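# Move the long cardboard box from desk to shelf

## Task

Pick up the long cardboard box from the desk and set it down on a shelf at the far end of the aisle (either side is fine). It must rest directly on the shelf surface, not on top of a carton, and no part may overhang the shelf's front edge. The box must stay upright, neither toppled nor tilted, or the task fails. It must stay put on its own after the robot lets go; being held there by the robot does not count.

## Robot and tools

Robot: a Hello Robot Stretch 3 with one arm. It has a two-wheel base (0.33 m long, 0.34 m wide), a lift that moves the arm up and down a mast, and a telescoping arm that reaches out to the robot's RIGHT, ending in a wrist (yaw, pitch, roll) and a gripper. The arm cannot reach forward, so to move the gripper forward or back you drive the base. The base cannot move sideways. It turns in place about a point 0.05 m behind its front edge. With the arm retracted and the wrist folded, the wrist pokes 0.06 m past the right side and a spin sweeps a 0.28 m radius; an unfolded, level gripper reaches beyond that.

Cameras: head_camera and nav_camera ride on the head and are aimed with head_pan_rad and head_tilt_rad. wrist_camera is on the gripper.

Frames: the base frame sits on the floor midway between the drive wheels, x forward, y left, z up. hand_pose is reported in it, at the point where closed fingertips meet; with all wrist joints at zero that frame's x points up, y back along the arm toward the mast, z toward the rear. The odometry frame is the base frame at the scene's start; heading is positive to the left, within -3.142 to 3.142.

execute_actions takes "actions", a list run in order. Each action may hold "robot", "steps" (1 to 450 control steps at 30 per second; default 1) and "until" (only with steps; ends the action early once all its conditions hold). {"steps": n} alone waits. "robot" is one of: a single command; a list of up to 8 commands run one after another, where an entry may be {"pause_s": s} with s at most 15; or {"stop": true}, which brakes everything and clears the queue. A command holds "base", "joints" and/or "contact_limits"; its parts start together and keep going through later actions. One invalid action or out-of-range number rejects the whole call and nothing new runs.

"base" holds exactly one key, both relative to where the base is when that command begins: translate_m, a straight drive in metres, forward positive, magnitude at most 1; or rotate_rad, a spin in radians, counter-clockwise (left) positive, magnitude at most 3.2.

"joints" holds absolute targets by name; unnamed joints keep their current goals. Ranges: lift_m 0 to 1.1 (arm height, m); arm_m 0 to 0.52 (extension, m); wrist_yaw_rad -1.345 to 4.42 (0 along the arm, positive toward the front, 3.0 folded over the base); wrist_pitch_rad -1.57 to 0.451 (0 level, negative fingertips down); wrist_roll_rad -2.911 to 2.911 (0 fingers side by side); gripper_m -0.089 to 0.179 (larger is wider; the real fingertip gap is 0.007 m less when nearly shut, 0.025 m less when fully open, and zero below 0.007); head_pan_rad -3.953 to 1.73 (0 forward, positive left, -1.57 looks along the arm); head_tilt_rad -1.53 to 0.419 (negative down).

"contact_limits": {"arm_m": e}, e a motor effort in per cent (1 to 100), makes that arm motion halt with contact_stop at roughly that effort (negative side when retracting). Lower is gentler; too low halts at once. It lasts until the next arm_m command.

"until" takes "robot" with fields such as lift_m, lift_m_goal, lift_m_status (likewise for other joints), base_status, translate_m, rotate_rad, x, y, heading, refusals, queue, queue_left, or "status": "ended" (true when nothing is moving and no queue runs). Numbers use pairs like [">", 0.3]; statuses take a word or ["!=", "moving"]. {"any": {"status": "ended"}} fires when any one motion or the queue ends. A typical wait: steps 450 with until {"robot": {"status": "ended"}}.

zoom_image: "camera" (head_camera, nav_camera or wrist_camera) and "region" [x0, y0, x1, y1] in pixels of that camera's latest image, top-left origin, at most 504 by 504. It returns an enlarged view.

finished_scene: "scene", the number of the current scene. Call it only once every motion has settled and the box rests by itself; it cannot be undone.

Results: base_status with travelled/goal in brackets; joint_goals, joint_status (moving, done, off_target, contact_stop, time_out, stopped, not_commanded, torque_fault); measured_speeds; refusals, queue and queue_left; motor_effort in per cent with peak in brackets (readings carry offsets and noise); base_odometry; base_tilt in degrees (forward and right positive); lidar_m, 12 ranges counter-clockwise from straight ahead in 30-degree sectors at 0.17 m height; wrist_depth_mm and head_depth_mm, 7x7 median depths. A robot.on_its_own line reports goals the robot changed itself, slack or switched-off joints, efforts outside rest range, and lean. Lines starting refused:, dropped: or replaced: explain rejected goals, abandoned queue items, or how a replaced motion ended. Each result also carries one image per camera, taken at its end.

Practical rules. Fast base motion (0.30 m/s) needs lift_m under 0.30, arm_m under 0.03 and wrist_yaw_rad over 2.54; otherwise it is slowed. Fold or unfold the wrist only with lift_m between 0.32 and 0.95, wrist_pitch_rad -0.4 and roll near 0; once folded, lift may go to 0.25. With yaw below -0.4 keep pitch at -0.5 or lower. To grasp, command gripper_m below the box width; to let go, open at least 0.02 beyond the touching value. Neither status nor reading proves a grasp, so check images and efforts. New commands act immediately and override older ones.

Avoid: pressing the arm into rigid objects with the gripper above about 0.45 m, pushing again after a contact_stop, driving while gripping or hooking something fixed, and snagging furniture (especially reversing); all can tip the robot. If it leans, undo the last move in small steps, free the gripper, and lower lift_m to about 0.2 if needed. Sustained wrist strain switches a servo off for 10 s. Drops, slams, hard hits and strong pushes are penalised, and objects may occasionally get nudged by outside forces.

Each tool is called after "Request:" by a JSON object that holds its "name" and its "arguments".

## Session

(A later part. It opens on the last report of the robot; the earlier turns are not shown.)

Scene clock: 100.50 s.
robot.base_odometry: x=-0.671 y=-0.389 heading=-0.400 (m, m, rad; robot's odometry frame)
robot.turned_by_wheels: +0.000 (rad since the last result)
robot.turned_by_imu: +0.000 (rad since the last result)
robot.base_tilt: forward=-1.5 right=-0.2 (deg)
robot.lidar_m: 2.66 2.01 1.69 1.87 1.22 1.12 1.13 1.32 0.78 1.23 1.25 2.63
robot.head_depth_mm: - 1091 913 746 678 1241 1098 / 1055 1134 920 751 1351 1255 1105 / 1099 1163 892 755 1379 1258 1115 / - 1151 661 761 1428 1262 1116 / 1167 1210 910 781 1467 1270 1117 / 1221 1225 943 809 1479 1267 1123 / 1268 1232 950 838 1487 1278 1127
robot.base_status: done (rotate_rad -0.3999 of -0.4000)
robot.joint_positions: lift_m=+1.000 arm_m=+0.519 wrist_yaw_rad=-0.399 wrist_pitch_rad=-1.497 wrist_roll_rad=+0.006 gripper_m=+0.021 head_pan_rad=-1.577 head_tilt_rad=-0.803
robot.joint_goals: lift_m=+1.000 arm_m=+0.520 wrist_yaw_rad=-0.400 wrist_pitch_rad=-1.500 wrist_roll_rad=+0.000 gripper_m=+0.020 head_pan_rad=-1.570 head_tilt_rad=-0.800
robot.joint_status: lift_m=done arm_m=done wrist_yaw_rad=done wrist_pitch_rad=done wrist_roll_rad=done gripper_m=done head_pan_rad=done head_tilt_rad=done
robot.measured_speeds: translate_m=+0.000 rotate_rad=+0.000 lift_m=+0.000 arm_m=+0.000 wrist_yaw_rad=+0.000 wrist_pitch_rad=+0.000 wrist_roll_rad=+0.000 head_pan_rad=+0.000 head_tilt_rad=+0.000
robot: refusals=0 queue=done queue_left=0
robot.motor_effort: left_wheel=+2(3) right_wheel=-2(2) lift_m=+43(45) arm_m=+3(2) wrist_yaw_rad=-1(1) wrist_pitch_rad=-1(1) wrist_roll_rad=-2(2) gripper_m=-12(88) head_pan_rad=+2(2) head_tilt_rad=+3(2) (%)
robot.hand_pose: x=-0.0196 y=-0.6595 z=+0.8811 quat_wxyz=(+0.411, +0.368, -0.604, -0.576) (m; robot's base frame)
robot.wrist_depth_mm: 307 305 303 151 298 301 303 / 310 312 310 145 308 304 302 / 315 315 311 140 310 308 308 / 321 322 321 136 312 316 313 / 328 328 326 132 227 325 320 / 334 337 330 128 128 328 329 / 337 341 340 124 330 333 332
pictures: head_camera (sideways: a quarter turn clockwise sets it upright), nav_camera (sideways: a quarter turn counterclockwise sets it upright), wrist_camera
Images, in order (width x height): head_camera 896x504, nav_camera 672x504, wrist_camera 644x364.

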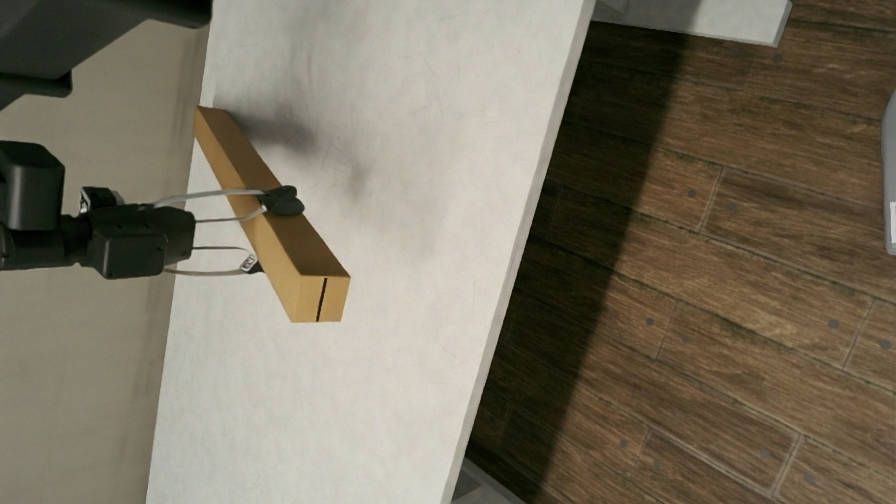

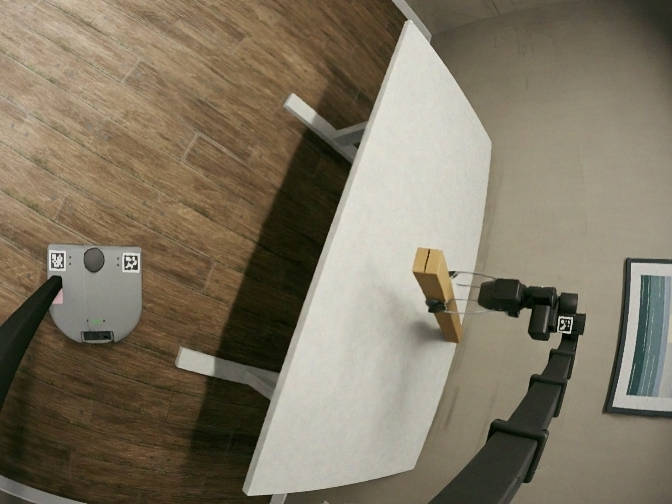

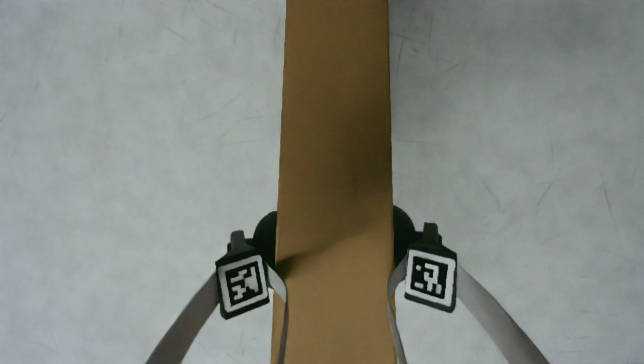

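The box is lifted. I'll retract the arm, swing the box parallel to the robot, and look toward the shelves.

Request:
{"name": "execute_actions", "arguments": {"actions": [{"robot":[{"joints":{"arm_m":0.1,"head_pan_rad":0.8,"head_tilt_rad":-0.2}},{"joints":{"wrist_yaw_rad":1.57}}],"steps":450,"until":{"robot":{"status":"ended"}}}]}}

Scene clock: 111.77 s.
robot.base_odometry: x=-0.671 y=-0.389 heading=-0.400 (m, m, rad; robot's odometry frame)
robot.turned_by_wheels: +0.000 (rad since the last result)
robot.turned_by_imu: +0.000 (rad since the last result)
robot.base_tilt: forward=-1.5 right=-0.2 (deg)
robot.lidar_m: 2.66 2.01 1.69 1.86 1.22 1.12 1.13 1.32 0.79 1.23 1.25 2.63
robot.head_depth_mm: 2623 1928 2040 2167 2299 1983 1538 / 2616 1834 1930 2030 2159 2000 1530 / 2592 2179 2794 2439 2446 2007 1531 / 2957 2607 2802 3199 2813 2046 1558 / 2706 3405 3516 1786 1855 1905 1552 / 1489 1540 1605 1685 1756 1826 1569 / 1426 1466 1533 1605 1709 1827 1575
robot.base_status: done (rotate_rad -0.3999 of -0.4000)
robot.joint_positions: lift_m=+1.000 arm_m=+0.100 wrist_yaw_rad=+1.567 wrist_pitch_rad=-1.499 wrist_roll_rad=+0.005 gripper_m=+0.021 head_pan_rad=+0.793 head_tilt_rad=-0.211
robot.joint_goals: lift_m=+1.000 arm_m=+0.100 wrist_yaw_rad=+1.570 wrist_pitch_rad=-1.500 wrist_roll_rad=+0.000 gripper_m=+0.020 head_pan_rad=+0.800 head_tilt_rad=-0.200
robot.joint_status: lift_m=done arm_m=done wrist_yaw_rad=done wrist_pitch_rad=done wrist_roll_rad=done gripper_m=done head_pan_rad=done head_tilt_rad=done
robot.measured_speeds: translate_m=+0.000 rotate_rad=+0.000 lift_m=+0.000 arm_m=+0.000 wrist_yaw_rad=+0.000 wrist_pitch_rad=+0.000 wrist_roll_rad=+0.000 head_pan_rad=+0.000 head_tilt_rad=+0.000
robot: refusals=0 queue=done queue_left=0
robot.motor_effort: left_wheel=+3(3) right_wheel=-2(2) lift_m=+42(43) arm_m=-2(2) wrist_yaw_rad=+1(1) wrist_pitch_rad=+0(1) wrist_roll_rad=-2(2) gripper_m=-12(12) head_pan_rad=+3(32) head_tilt_rad=+8(46) (%)
robot.hand_pose: x=-0.0271 y=-0.2454 z=+0.8811 quat_wxyz=(+0.707, +0.706, -0.028, +0.022) (m; robot's base frame)
robot.wrist_depth_mm: - 971 - 225 981 978 300 / - - - 194 - - 310 / - - - 171 - - 310 / - - - 151 - 340 316 / - - - 138 - 326 319 / - - - 125 127 326 326 / - - - 116 348 333 329
pictures: head_camera (sideways: a quarter turn clockwise sets it upright), nav_camera (sideways: a quarter turn counterclockwise sets it upright), wrist_camera
Images, in order (width x height): head_camera 896x504, nav_camera 672x504, wrist_camera 644x364.

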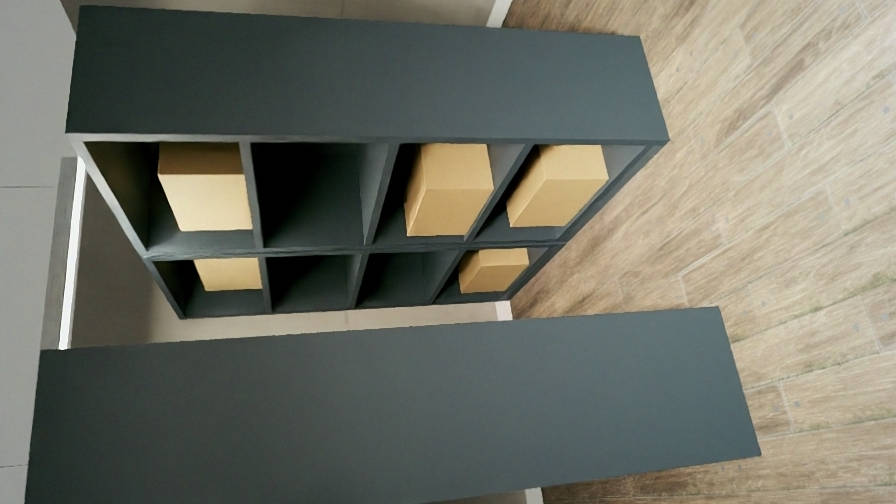

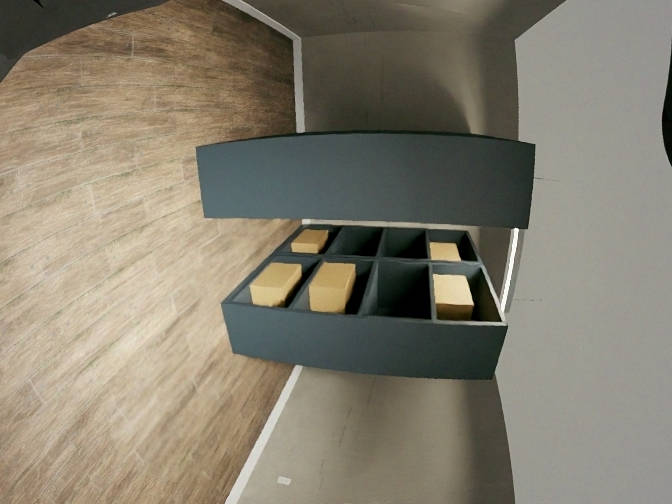

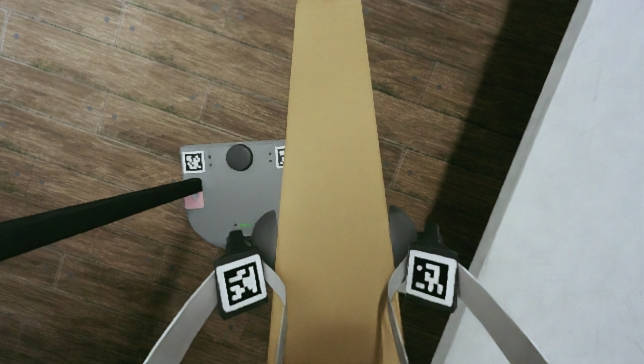

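Request:
{"name": "execute_actions", "arguments": {"actions": [{"robot":[{"joints":{"gripper_m":0.0,"head_pan_rad":0,"head_tilt_rad":-0.3}},{"base":{"translate_m":1.0}},{"base":{"translate_m":0.3}},{"base":{"rotate_rad":1.57}}],"steps":450,"until":{"robot":{"status":"ended"}}},{"steps":300,"until":{"robot":{"status":"ended"}}}]}}

Scene clock: 137.50 s.
robot.base_odometry: x=+0.526 y=-0.896 heading=+1.169 (m, m, rad; robot's odometry frame)
robot.turned_by_wheels: +1.570 (rad since the last result)
robot.turned_by_imu: +1.560 (rad since the last result)
robot.base_tilt: forward=-1.6 right=-0.2 (deg)
robot.lidar_m: 1.42 1.51 2.32 2.35 1.86 1.26 1.72 1.56 1.42 1.46 1.82 1.20
robot.head_depth_mm: 970 1023 1084 1152 1228 1330 1369 / 2615 2813 2982 3167 2495 1740 1413 / 2677 2606 2864 2903 2508 1811 1424 / 1904 2006 2013 2318 2177 1829 1431 / 1454 1663 1581 2042 1667 1704 1432 / 1196 1267 1360 1469 1613 1729 1443 / 1237 1337 1434 1564 1747 1807 1449
robot.base_status: done (rotate_rad +1.5698 of +1.5700)
robot.joint_positions: lift_m=+1.000 arm_m=+0.100 wrist_yaw_rad=+1.567 wrist_pitch_rad=-1.499 wrist_roll_rad=+0.005 gripper_m=+0.001 head_pan_rad=+0.007 head_tilt_rad=-0.296
robot.joint_goals: lift_m=+1.000 arm_m=+0.100 wrist_yaw_rad=+1.570 wrist_pitch_rad=-1.500 wrist_roll_rad=+0.000 gripper_m=+0.000 head_pan_rad=+0.000 head_tilt_rad=-0.300
robot.joint_status: lift_m=done arm_m=done wrist_yaw_rad=done wrist_pitch_rad=done wrist_roll_rad=done gripper_m=done head_pan_rad=done head_tilt_rad=done
robot.measured_speeds: translate_m=+0.000 rotate_rad=+0.000 lift_m=+0.000 arm_m=+0.000 wrist_yaw_rad=+0.000 wrist_pitch_rad=+0.000 wrist_roll_rad=+0.000 head_pan_rad=+0.000 head_tilt_rad=+0.000
robot: refusals=0 queue=done queue_left=0
robot.motor_effort: left_wheel=-3(8) right_wheel=+2(5) lift_m=+42(43) arm_m=-2(2) wrist_yaw_rad=+2(2) wrist_pitch_rad=+0(0) wrist_roll_rad=-2(2) gripper_m=-18(83) head_pan_rad=-4(32) head_tilt_rad=-1(14) (%)
robot.hand_pose: x=-0.0272 y=-0.2454 z=+0.8811 quat_wxyz=(+0.707, +0.706, -0.028, +0.022) (m; robot's base frame)
robot.wrist_depth_mm: - 970 972 224 - 968 996 / - - - 194 - 993 982 / - - - 172 - - - / - - - 153 - - - / - - - 137 - - - / - - - 126 129 - - / - - - 116 - - -
pictures: head_camera (sideways: a quarter turn clockwise sets it upright), nav_camera (sideways: a quarter turn counterclockwise sets it upright), wrist_camera
Images, in order (width x height): head_camera 896x504, nav_camera 672x504, wrist_camera 644x364.

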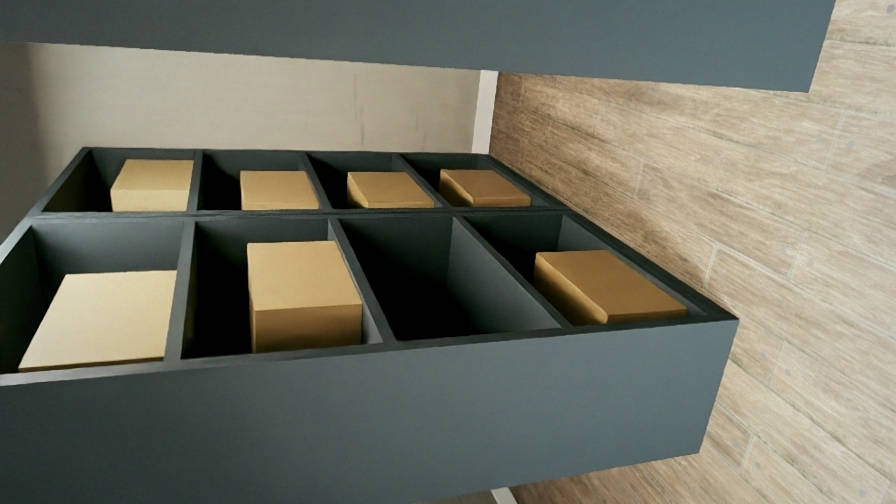

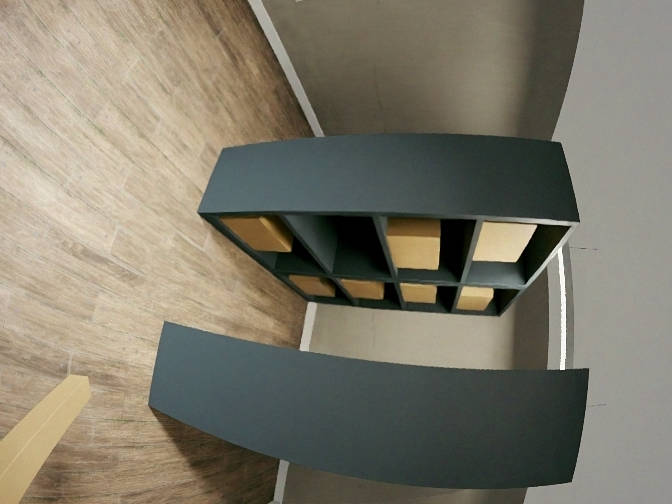

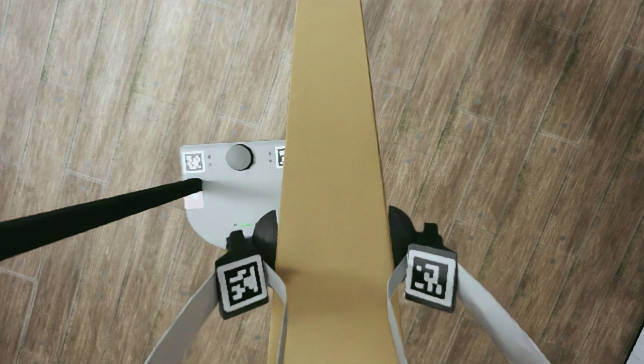

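Request:
{"name": "execute_actions", "arguments": {"actions": [{"robot":[{"base":{"rotate_rad":-0.08}},{"base":{"translate_m":0.9}},{"base":{"rotate_rad":-0.17}}],"steps":450,"until":{"robot":{"status":"ended"}}}]}}

Scene clock: 157.57 s.
robot.base_odometry: x=+0.943 y=-0.098 heading=+0.920 (m, m, rad; robot's odometry frame)
robot.turned_by_wheels: -0.250 (rad since the last result)
robot.turned_by_imu: -0.246 (rad since the last result)
robot.base_tilt: forward=-1.6 right=-0.1 (deg)
robot.lidar_m: 1.23 0.60 0.58 2.06 2.24 2.39 2.11 2.14 1.73 1.72 0.43 0.37
robot.head_depth_mm: 965 1043 1103 1010 893 828 842 / 1812 1938 2033 2183 1938 1631 1377 / 1866 2007 2141 2285 2387 1826 1432 / 1899 2019 2151 2317 2433 1816 1430 / 1879 2013 1836 1898 1883 1760 1441 / 1438 1222 1246 1323 1384 1531 1354 / 1071 1140 990 991 1401 1109 1054
robot.base_status: done (rotate_rad -0.1698 of -0.1700)
robot.joint_positions: lift_m=+1.000 arm_m=+0.100 wrist_yaw_rad=+1.568 wrist_pitch_rad=-1.503 wrist_roll_rad=+0.005 gripper_m=+0.001 head_pan_rad=+0.007 head_tilt_rad=-0.296
robot.joint_goals: lift_m=+1.000 arm_m=+0.100 wrist_yaw_rad=+1.570 wrist_pitch_rad=-1.500 wrist_roll_rad=+0.000 gripper_m=+0.000 head_pan_rad=+0.000 head_tilt_rad=-0.300
robot.joint_status: lift_m=done arm_m=done wrist_yaw_rad=done wrist_pitch_rad=done wrist_roll_rad=done gripper_m=done head_pan_rad=done head_tilt_rad=done
robot.measured_speeds: translate_m=+0.000 rotate_rad=+0.000 lift_m=+0.000 arm_m=+0.000 wrist_yaw_rad=+0.000 wrist_pitch_rad=+0.000 wrist_roll_rad=+0.000 head_pan_rad=+0.000 head_tilt_rad=+0.000
robot: refusals=0 queue=done queue_left=0
robot.motor_effort: left_wheel=+3(8) right_wheel=-3(6) lift_m=+43(43) arm_m=-2(2) wrist_yaw_rad=+1(2) wrist_pitch_rad=+1(3) wrist_roll_rad=-2(2) gripper_m=-18(18) head_pan_rad=-3(3) head_tilt_rad=-1(3) (%)
robot.hand_pose: x=-0.0281 y=-0.2454 z=+0.8812 quat_wxyz=(+0.707, +0.706, -0.026, +0.021) (m; robot's base frame)
robot.wrist_depth_mm: 927 971 - 371 707 958 954 / - - - 259 - - 970 / - - - 200 - - - / - - - 165 - - - / - - - 143 - - - / - - - 127 131 - - / - - - 112 - - -
pictures: head_camera (sideways: a quarter turn clockwise sets it upright), nav_camera (sideways: a quarter turn counterclockwise sets it upright), wrist_camera
Images, in order (width x height): head_camera 896x504, nav_camera 672x504, wrist_camera 644x364.

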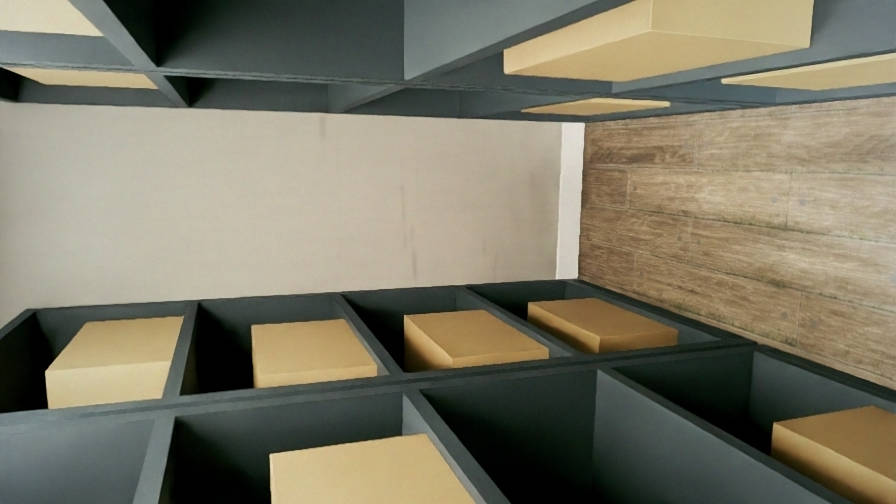

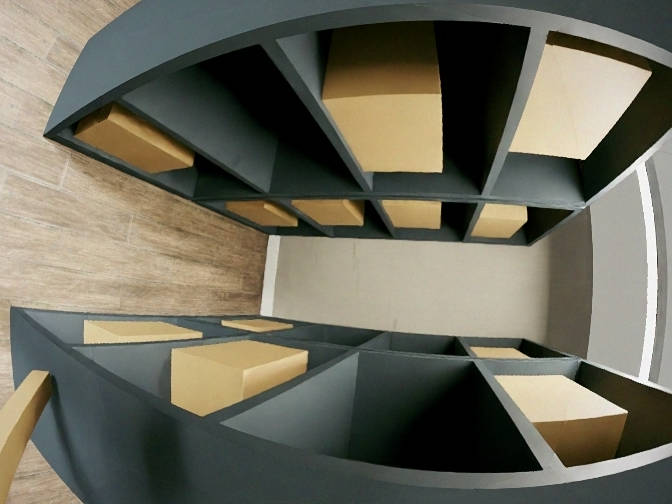

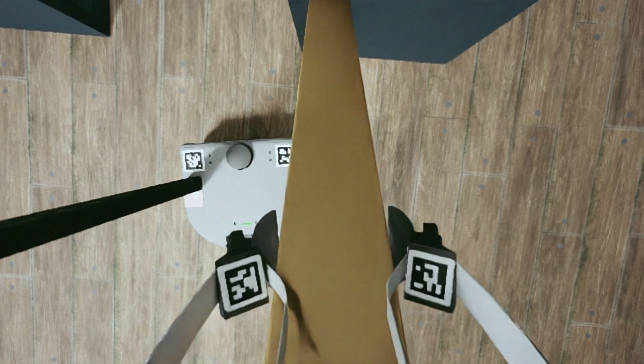

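The base is too close to the right-hand shelf unit. I'll pull the box in and shift left.

Request:
{"name": "execute_actions", "arguments": {"actions": [{"robot":[{"joints":{"arm_m":0.0}},{"base":{"translate_m":-0.3}},{"base":{"rotate_rad":0.3}},{"base":{"translate_m":0.4}},{"base":{"rotate_rad":-0.36}}],"steps":450,"until":{"robot":{"status":"ended"}}}]}}

Scene clock: 179.20 s.
robot.base_odometry: x=+0.898 y=+0.039 heading=+0.860 (m, m, rad; robot's odometry frame)
robot.turned_by_wheels: -0.060 (rad since the last result)
robot.turned_by_imu: -0.060 (rad since the last result)
robot.base_tilt: forward=-1.6 right=-0.2 (deg)
robot.lidar_m: 1.20 0.46 0.44 1.93 2.04 2.40 2.17 2.41 1.89 1.85 0.38 0.66
robot.head_depth_mm: 1115 1051 1080 1156 1137 1141 1139 / 1778 1887 1987 2098 2087 1753 1415 / 1821 1925 2061 2211 2344 1808 1432 / 1820 1930 2056 2224 2362 1823 1428 / 1792 1930 1755 2057 1726 1664 1441 / 1061 1070 1139 1178 1296 1186 1278 / 983 1048 826 826 1306 1101 860
robot.base_status: done (rotate_rad -0.3598 of -0.3600)
robot.joint_positions: lift_m=+1.000 arm_m=+0.000 wrist_yaw_rad=+1.568 wrist_pitch_rad=-1.502 wrist_roll_rad=+0.005 gripper_m=+0.001 head_pan_rad=+0.007 head_tilt_rad=-0.296
robot.joint_goals: lift_m=+1.000 arm_m=+0.000 wrist_yaw_rad=+1.570 wrist_pitch_rad=-1.500 wrist_roll_rad=+0.000 gripper_m=+0.000 head_pan_rad=+0.000 head_tilt_rad=-0.300
robot.joint_status: lift_m=done arm_m=done wrist_yaw_rad=done wrist_pitch_rad=done wrist_roll_rad=done gripper_m=done head_pan_rad=done head_tilt_rad=done
robot.measured_speeds: translate_m=+0.000 rotate_rad=+0.000 lift_m=+0.000 arm_m=+0.000 wrist_yaw_rad=+0.000 wrist_pitch_rad=+0.000 wrist_roll_rad=+0.000 head_pan_rad=+0.000 head_tilt_rad=+0.000
robot: refusals=0 queue=done queue_left=0
robot.motor_effort: left_wheel=+3(8) right_wheel=-3(6) lift_m=+43(42) arm_m=-2(2) wrist_yaw_rad=+1(1) wrist_pitch_rad=+1(1) wrist_roll_rad=-2(2) gripper_m=-18(18) head_pan_rad=-3(2) head_tilt_rad=-2(3) (%)
robot.hand_pose: x=-0.0279 y=-0.1454 z=+0.8811 quat_wxyz=(+0.707, +0.706, -0.027, +0.021) (m; robot's base frame)
robot.wrist_depth_mm: 680 848 985 370 688 617 610 / - - - 258 - 971 972 / - - - 200 - - - / - - - 167 - - - / - - - 143 - - - / - - - 126 130 - - / - - - 113 - - -
pictures: head_camera (sideways: a quarter turn clockwise sets it upright), nav_camera (sideways: a quarter turn counterclockwise sets it upright), wrist_camera
Images, in order (width x height): head_camera 896x504, nav_camera 672x504, wrist_camera 644x364.

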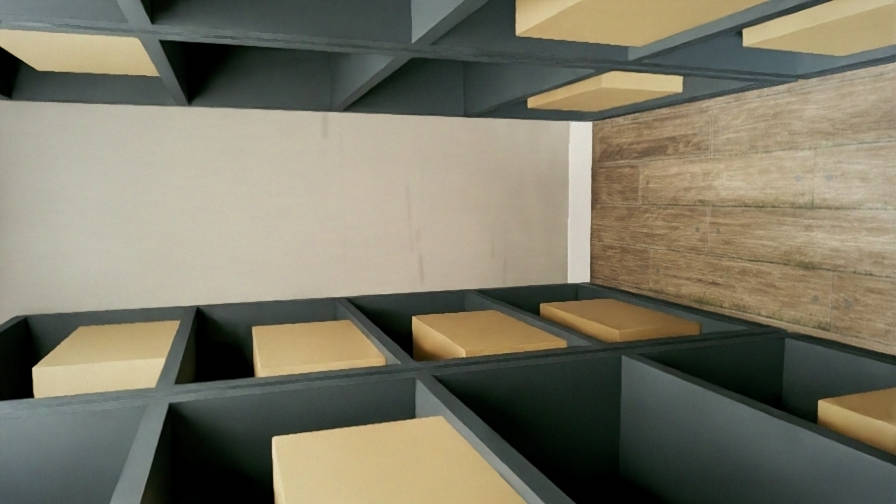

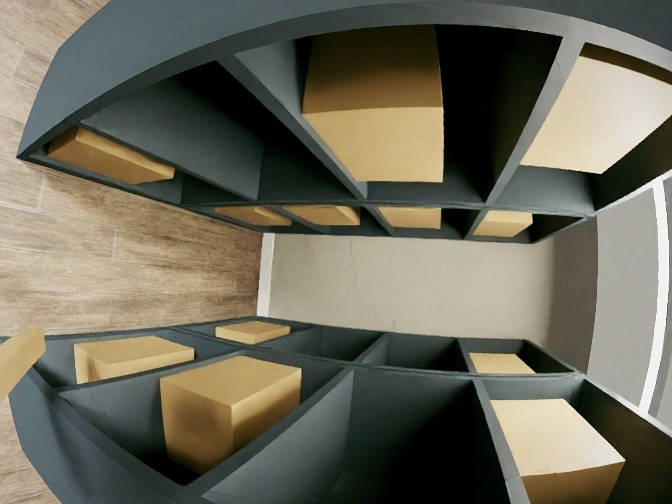

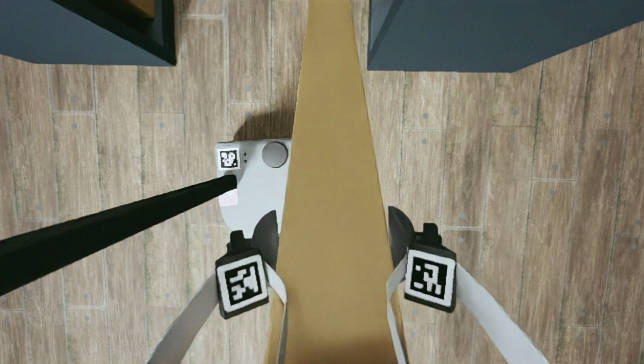

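Request:
{"name": "execute_actions", "arguments": {"actions": [{"robot":[{"base":{"translate_m":0.7}},{"base":{"rotate_rad":-0.04}},{"base":{"translate_m":0.65},"joints":{"head_pan_rad":-1.4,"head_tilt_rad":-0.4}}],"steps":450,"until":{"robot":{"status":"ended"}}}]}}

Scene clock: 200.53 s.
robot.base_odometry: x=+1.751 y=+0.993 heading=+0.820 (m, m, rad; robot's odometry frame)
robot.turned_by_wheels: -0.040 (rad since the last result)
robot.turned_by_imu: -0.036 (rad since the last result)
robot.base_tilt: forward=-2.0 right=-1.0 (deg)
robot.lidar_m: 0.86 0.39 0.33 0.27 0.28 0.53 3.90 0.50 0.36 0.35 0.45 0.54
robot.head_depth_mm: 460 415 376 336 349 - - / 634 682 741 731 510 419 779 / 646 699 758 738 513 421 781 / 660 718 782 748 516 440 786 / 675 731 800 753 520 882 787 / 692 751 822 761 524 890 790 / 705 770 845 771 527 922 795
robot.base_status: moving (translate_m +0.5798 of +0.6500)
robot.joint_positions: lift_m=+1.000 arm_m=+0.000 wrist_yaw_rad=+1.568 wrist_pitch_rad=-1.502 wrist_roll_rad=+0.005 gripper_m=+0.001 head_pan_rad=-1.393 head_tilt_rad=-0.395
robot.joint_goals: lift_m=+1.000 arm_m=+0.000 wrist_yaw_rad=+1.570 wrist_pitch_rad=-1.500 wrist_roll_rad=+0.000 gripper_m=+0.000 head_pan_rad=-1.400 head_tilt_rad=-0.400
robot.joint_status: lift_m=done arm_m=done wrist_yaw_rad=done wrist_pitch_rad=done wrist_roll_rad=done gripper_m=done head_pan_rad=done head_tilt_rad=done
robot.measured_speeds: translate_m=+0.100 rotate_rad=+0.000 lift_m=+0.000 arm_m=+0.000 wrist_yaw_rad=+0.000 wrist_pitch_rad=+0.000 wrist_roll_rad=+0.000 head_pan_rad=+0.000 head_tilt_rad=+0.000
robot: refusals=0 queue=running queue_left=0
robot.motor_effort: left_wheel=+5(9) right_wheel=-1(5) lift_m=+43(44) arm_m=-2(2) wrist_yaw_rad=+1(1) wrist_pitch_rad=+1(1) wrist_roll_rad=-2(2) gripper_m=-18(18) head_pan_rad=-3(34) head_tilt_rad=-5(16) (%)
robot.hand_pose: x=-0.0278 y=-0.1454 z=+0.8811 quat_wxyz=(+0.707, +0.706, -0.027, +0.021) (m; robot's base frame)
robot.wrist_depth_mm: 487 734 966 368 772 465 478 / 479 787 - 259 921 480 478 / 511 965 - 200 935 490 493 / 506 744 - 166 690 431 418 / 499 984 - 143 521 359 232 / 535 - - 126 131 348 255 / 543 789 - 113 530 423 235
pictures: head_camera (sideways: a quarter turn clockwise sets it upright), nav_camera (sideways: a quarter turn counterclockwise sets it upright), wrist_camera
Images, in order (width x height): head_camera 896x504, nav_camera 672x504, wrist_camera 644x364.

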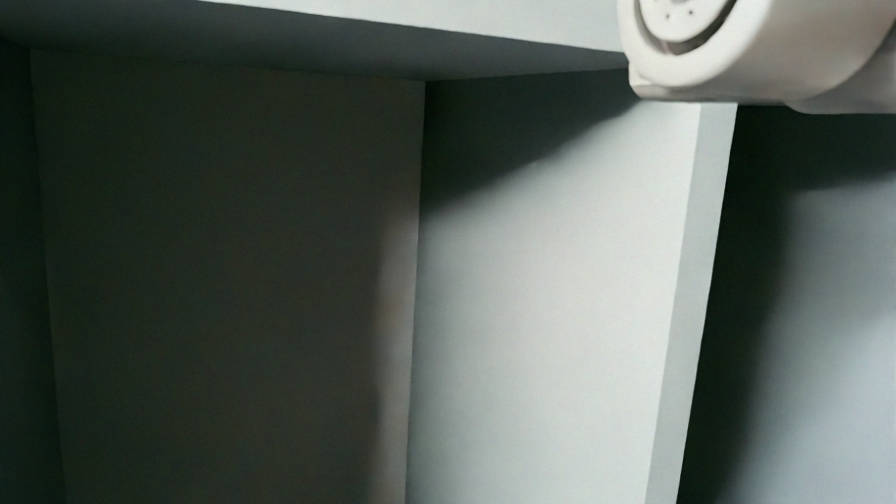

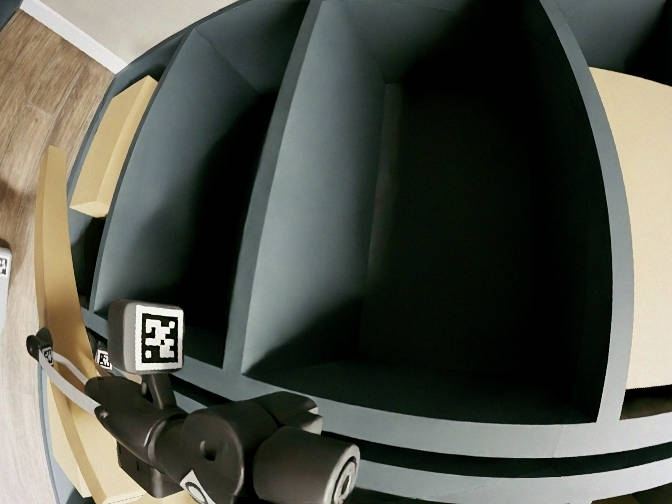

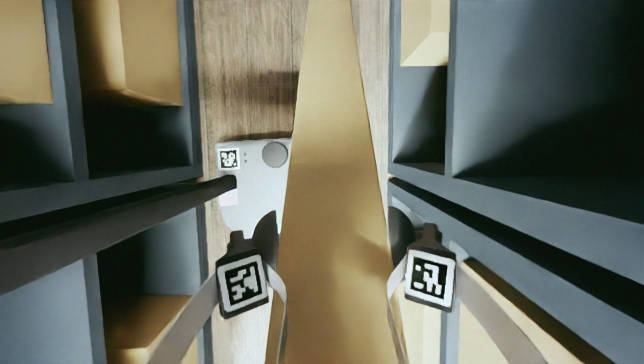

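Request:
{"name": "execute_actions", "arguments": {"actions": [{"steps":60,"until":{"robot":{"status":"ended"}}},{"robot":{"base":{"translate_m":0.25},"joints":{"head_pan_rad":-1.2,"head_tilt_rad":-0.8}},"steps":450,"until":{"robot":{"status":"ended"}}}]}}

Scene clock: 210.03 s.
robot.base_odometry: x=+1.969 y=+1.227 heading=+0.820 (m, m, rad; robot's odometry frame)
robot.turned_by_wheels: +0.000 (rad since the last result)
robot.turned_by_imu: +0.001 (rad since the last result)
robot.base_tilt: forward=-1.6 right=-0.2 (deg)
robot.lidar_m: 0.54 0.37 0.28 0.27 0.29 0.43 1.31 0.50 0.52 0.38 0.40 0.56
robot.head_depth_mm: 657 629 484 428 859 - 326 / 679 635 488 936 875 - 351 / 709 638 491 965 877 - 410 / 742 645 493 996 861 984 485 / 774 652 499 1025 883 1143 1060 / 715 655 518 944 911 1217 1084 / 612 631 542 778 899 1041 1084
robot.base_status: done (translate_m +0.2500 of +0.2500)
robot.joint_positions: lift_m=+1.000 arm_m=+0.000 wrist_yaw_rad=+1.568 wrist_pitch_rad=-1.502 wrist_roll_rad=+0.005 gripper_m=+0.001 head_pan_rad=-1.207 head_tilt_rad=-0.790
robot.joint_goals: lift_m=+1.000 arm_m=+0.000 wrist_yaw_rad=+1.570 wrist_pitch_rad=-1.500 wrist_roll_rad=+0.000 gripper_m=+0.000 head_pan_rad=-1.200 head_tilt_rad=-0.800
robot.joint_status: lift_m=done arm_m=done wrist_yaw_rad=done wrist_pitch_rad=done wrist_roll_rad=done gripper_m=done head_pan_rad=done head_tilt_rad=done
robot.measured_speeds: translate_m=+0.000 rotate_rad=+0.000 lift_m=+0.000 arm_m=+0.000 wrist_yaw_rad=+0.000 wrist_pitch_rad=+0.000 wrist_roll_rad=+0.000 head_pan_rad=+0.000 head_tilt_rad=+0.000
robot: refusals=0 queue=done queue_left=0
robot.motor_effort: left_wheel=+3(8) right_wheel=-3(3) lift_m=+43(42) arm_m=-2(2) wrist_yaw_rad=+1(1) wrist_pitch_rad=+1(1) wrist_roll_rad=-2(2) gripper_m=-17(18) head_pan_rad=+2(15) head_tilt_rad=-7(39) (%)
robot.hand_pose: x=-0.0278 y=-0.1454 z=+0.8811 quat_wxyz=(+0.707, +0.706, -0.027, +0.021) (m; robot's base frame)
robot.wrist_depth_mm: 480 900 979 361 799 474 472 / 488 687 - 259 839 480 485 / 481 697 - 199 841 489 503 / 475 694 - 167 842 499 495 / 452 977 - 143 539 514 507 / 487 849 - 126 131 511 506 / 546 656 - 112 526 529 533
pictures: head_camera (sideways: a quarter turn clockwise sets it upright), nav_camera (sideways: a quarter turn counterclockwise sets it upright), wrist_camera
Images, in order (width x height): head_camera 896x504, nav_camera 672x504, wrist_camera 644x364.

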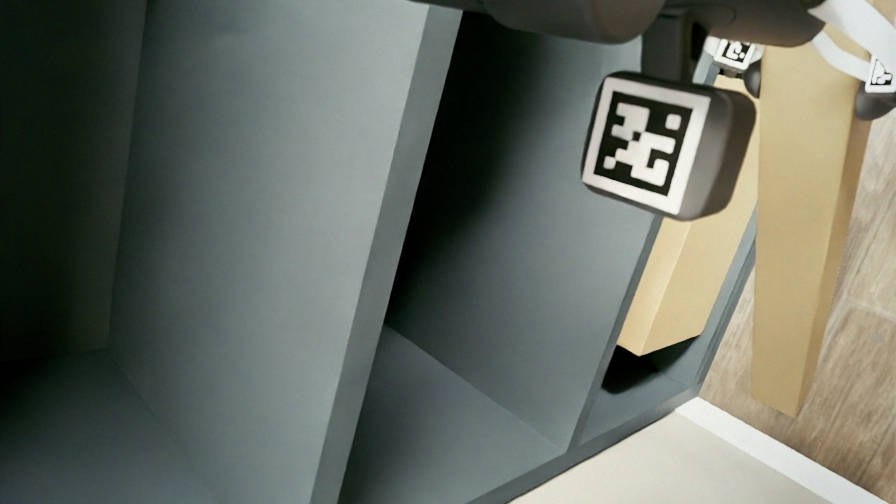

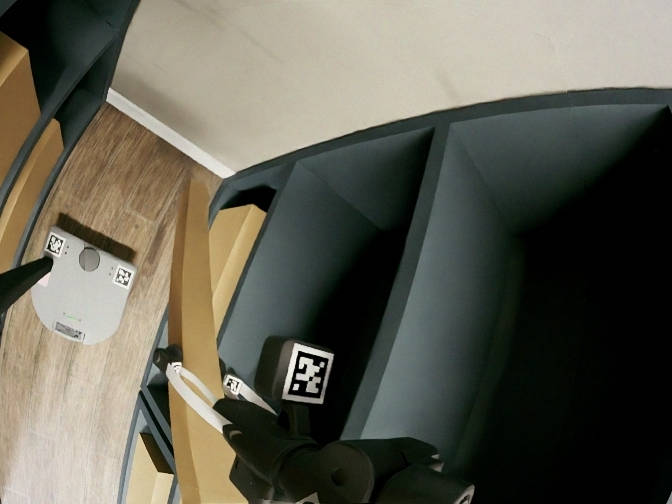

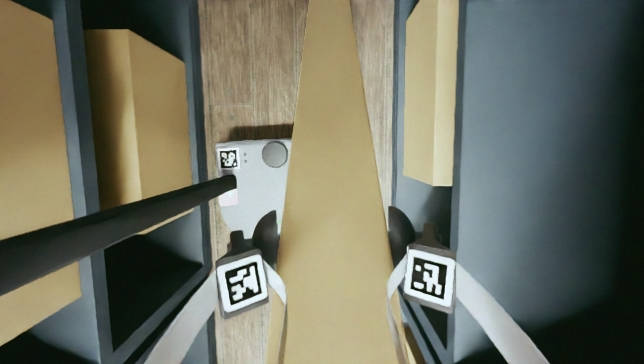

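The box is drooping too much to insert. I'll set it on the floor, regrip it at its centre, then place it on the second shelf, at about z = 0.5.

Request:
{"name": "execute_actions", "arguments": {"actions": [{"robot":[{"joints":{"arm_m":0.1}},{"joints":{"lift_m":0.16}}],"steps":450,"until":{"robot":{"status":"ended"}}},{"robot":[{"joints":{"gripper_m":0.12}},{"base":{"translate_m":0.17}},{"joints":{"lift_m":0.15}}],"steps":300,"until":{"robot":{"status":"ended"}}},{"robot":[{"joints":{"gripper_m":0.0}},{"pause_s":0.5},{"joints":{"lift_m":0.68}}],"steps":450,"until":{"robot":{"status":"ended"}}}]}}

Scene clock: 252.43 s.
robot.base_odometry: x=+2.085 y=+1.352 heading=+0.820 (m, m, rad; robot's odometry frame)
robot.turned_by_wheels: +0.000 (rad since the last result)
robot.turned_by_imu: +0.000 (rad since the last result)
robot.base_tilt: forward=-1.6 right=-0.1 (deg)
robot.lidar_m: 0.37 0.39 0.27 0.27 0.28 0.39 1.25 0.63 0.39 0.38 0.41 0.38
robot.head_depth_mm: 662 628 484 435 871 - 623 / 690 635 486 932 855 764 1052 / 717 640 491 967 854 785 1075 / 675 644 493 967 858 815 1113 / 542 587 500 766 850 977 1117 / 453 494 516 639 770 855 1025 / 390 435 509 580 637 705 788
robot.base_status: done (translate_m +0.1700 of +0.1700)
robot.joint_positions: lift_m=+0.680 arm_m=+0.100 wrist_yaw_rad=+1.570 wrist_pitch_rad=-1.501 wrist_roll_rad=+0.005 gripper_m=+0.001 head_pan_rad=-1.207 head_tilt_rad=-0.790
robot.joint_goals: lift_m=+0.680 arm_m=+0.100 wrist_yaw_rad=+1.570 wrist_pitch_rad=-1.500 wrist_roll_rad=+0.000 gripper_m=+0.000 head_pan_rad=-1.200 head_tilt_rad=-0.800
robot.joint_status: lift_m=done arm_m=done wrist_yaw_rad=done wrist_pitch_rad=done wrist_roll_rad=done gripper_m=done head_pan_rad=done head_tilt_rad=done
robot.measured_speeds: translate_m=+0.000 rotate_rad=+0.000 lift_m=+0.000 arm_m=+0.000 wrist_yaw_rad=+0.000 wrist_pitch_rad=+0.000 wrist_roll_rad=+0.000 head_pan_rad=+0.000 head_tilt_rad=+0.000
robot: refusals=0 queue=done queue_left=0
robot.motor_effort: left_wheel=+3(7) right_wheel=-1(2) lift_m=+43(45) arm_m=+0(3) wrist_yaw_rad=+0(1) wrist_pitch_rad=+1(1) wrist_roll_rad=-2(2) gripper_m=-17(92) head_pan_rad=+1(3) head_tilt_rad=-6(8) (%)
robot.hand_pose: x=-0.0275 y=-0.2452 z=+0.5611 quat_wxyz=(+0.707, +0.706, -0.027, +0.022) (m; robot's base frame)
robot.wrist_depth_mm: 622 677 676 128 442 343 174 / 635 683 689 130 438 354 177 / 586 706 691 133 394 368 180 / 582 - - 135 392 214 183 / 592 - - 137 374 215 187 / 589 728 - 140 141 201 190 / 594 779 736 143 424 292 193
pictures: head_camera (sideways: a quarter turn clockwise sets it upright), nav_camera (sideways: a quarter turn counterclockwise sets it upright), wrist_camera
Images, in order (width x height): head_camera 896x504, nav_camera 672x504, wrist_camera 644x364.

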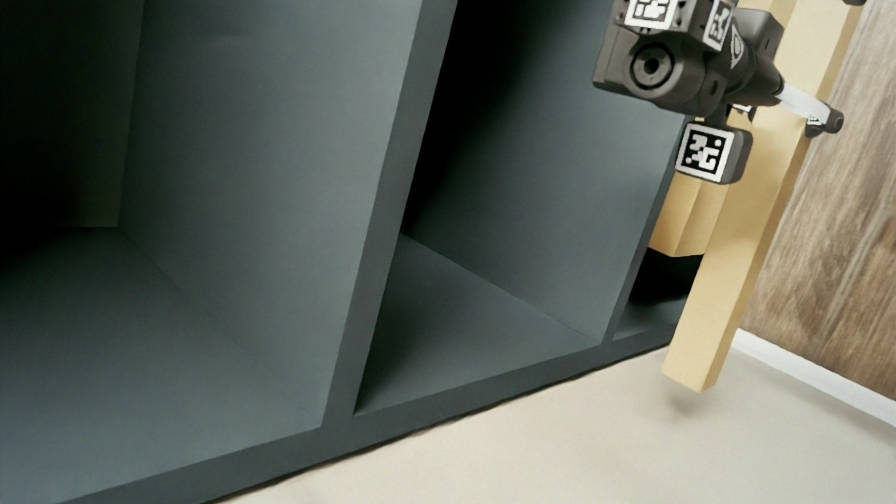

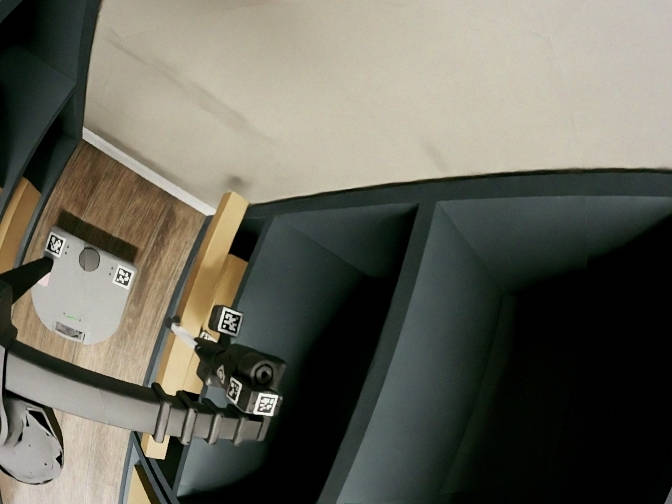

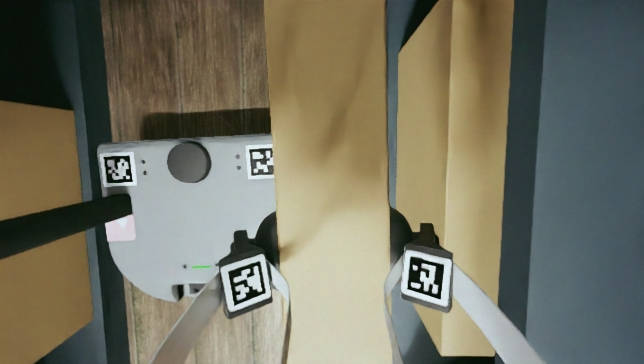

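Request:
{"name": "execute_actions", "arguments": {"actions": [{"robot":[{"base":{"translate_m":-0.04},"joints":{"lift_m":0.72,"head_pan_rad":-1.57,"head_tilt_rad":-0.7}},{"joints":{"arm_m":0.42},"contact_limits":{"arm_m":25}}],"steps":450,"until":{"robot":{"status":"ended"}}}]}}

Scene clock: 262.87 s.
robot.base_odometry: x=+2.058 y=+1.322 heading=+0.820 (m, m, rad; robot's odometry frame)
robot.turned_by_wheels: +0.000 (rad since the last result)
robot.turned_by_imu: +0.000 (rad since the last result)
robot.base_tilt: forward=-1.6 right=-0.1 (deg)
robot.lidar_m: 0.41 0.43 0.27 0.27 0.28 0.40 1.26 0.60 0.39 0.38 0.40 0.42
robot.head_depth_mm: 660 724 558 452 837 - - / 664 728 561 453 853 782 1062 / 669 731 565 456 846 789 1066 / 671 734 568 460 850 809 1074 / 672 738 575 461 854 812 1078 / 674 739 579 479 859 816 1102 / 677 745 583 482 862 802 952
robot.base_status: done (translate_m -0.0400 of -0.0400)
robot.joint_positions: lift_m=+0.720 arm_m=+0.420 wrist_yaw_rad=+1.570 wrist_pitch_rad=-1.501 wrist_roll_rad=+0.005 gripper_m=+0.001 head_pan_rad=-1.563 head_tilt_rad=-0.705
robot.joint_goals: lift_m=+0.720 arm_m=+0.420 wrist_yaw_rad=+1.570 wrist_pitch_rad=-1.500 wrist_roll_rad=+0.000 gripper_m=+0.000 head_pan_rad=-1.570 head_tilt_rad=-0.700
robot.joint_status: lift_m=done arm_m=done wrist_yaw_rad=done wrist_pitch_rad=done wrist_roll_rad=done gripper_m=done head_pan_rad=done head_tilt_rad=done
robot.measured_speeds: translate_m=+0.000 rotate_rad=+0.000 lift_m=+0.000 arm_m=+0.000 wrist_yaw_rad=+0.000 wrist_pitch_rad=+0.000 wrist_roll_rad=+0.000 head_pan_rad=+0.000 head_tilt_rad=+0.000
robot: refusals=0 queue=done queue_left=0
robot.motor_effort: left_wheel=+3(5) right_wheel=-3(5) lift_m=+43(42) arm_m=+3(3) wrist_yaw_rad=+0(0) wrist_pitch_rad=+0(0) wrist_roll_rad=-2(2) gripper_m=-16(17) head_pan_rad=-3(24) head_tilt_rad=+3(18) (%)
robot.contact_limits: arm_m 25 (drawing in: default 18, maximum 30; extending or still: default 25, maximum 41)
robot.hand_pose: x=-0.0274 y=-0.5649 z=+0.6011 quat_wxyz=(+0.707, +0.706, -0.027, +0.022) (m; robot's base frame)
robot.wrist_depth_mm: 217 215 215 128 212 210 208 / 222 220 218 130 216 215 215 / 227 222 222 133 220 219 218 / 227 228 225 135 222 222 222 / 235 231 230 138 226 228 225 / 237 236 234 141 141 231 230 / 804 240 240 144 234 234 233
pictures: head_camera (sideways: a quarter turn clockwise sets it upright), nav_camera (sideways: a quarter turn counterclockwise sets it upright), wrist_camera
Images, in order (width x height): head_camera 896x504, nav_camera 672x504, wrist_camera 644x364.

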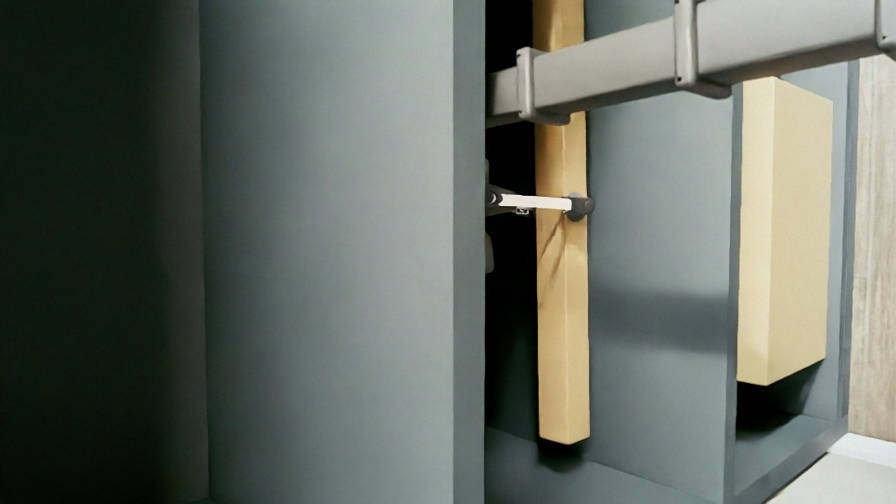

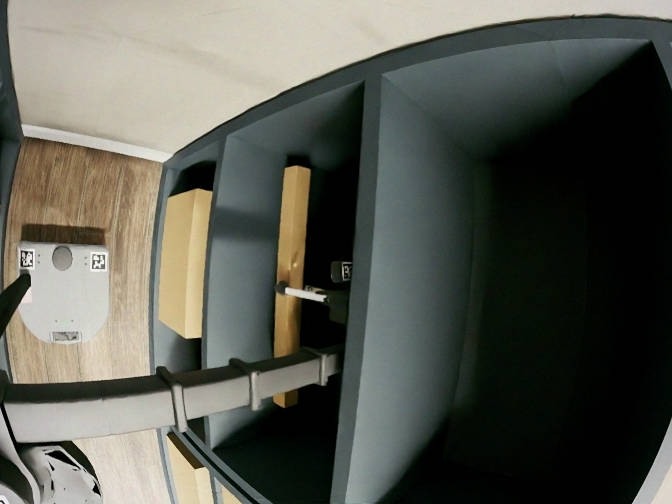

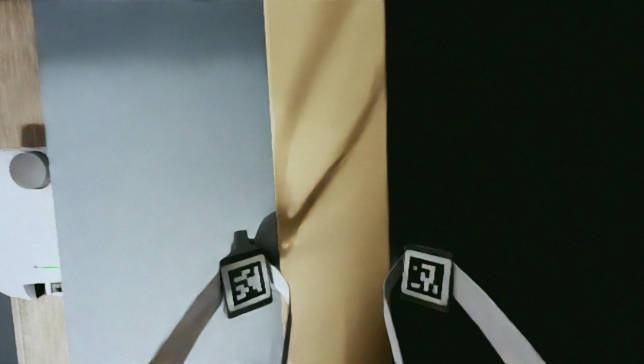

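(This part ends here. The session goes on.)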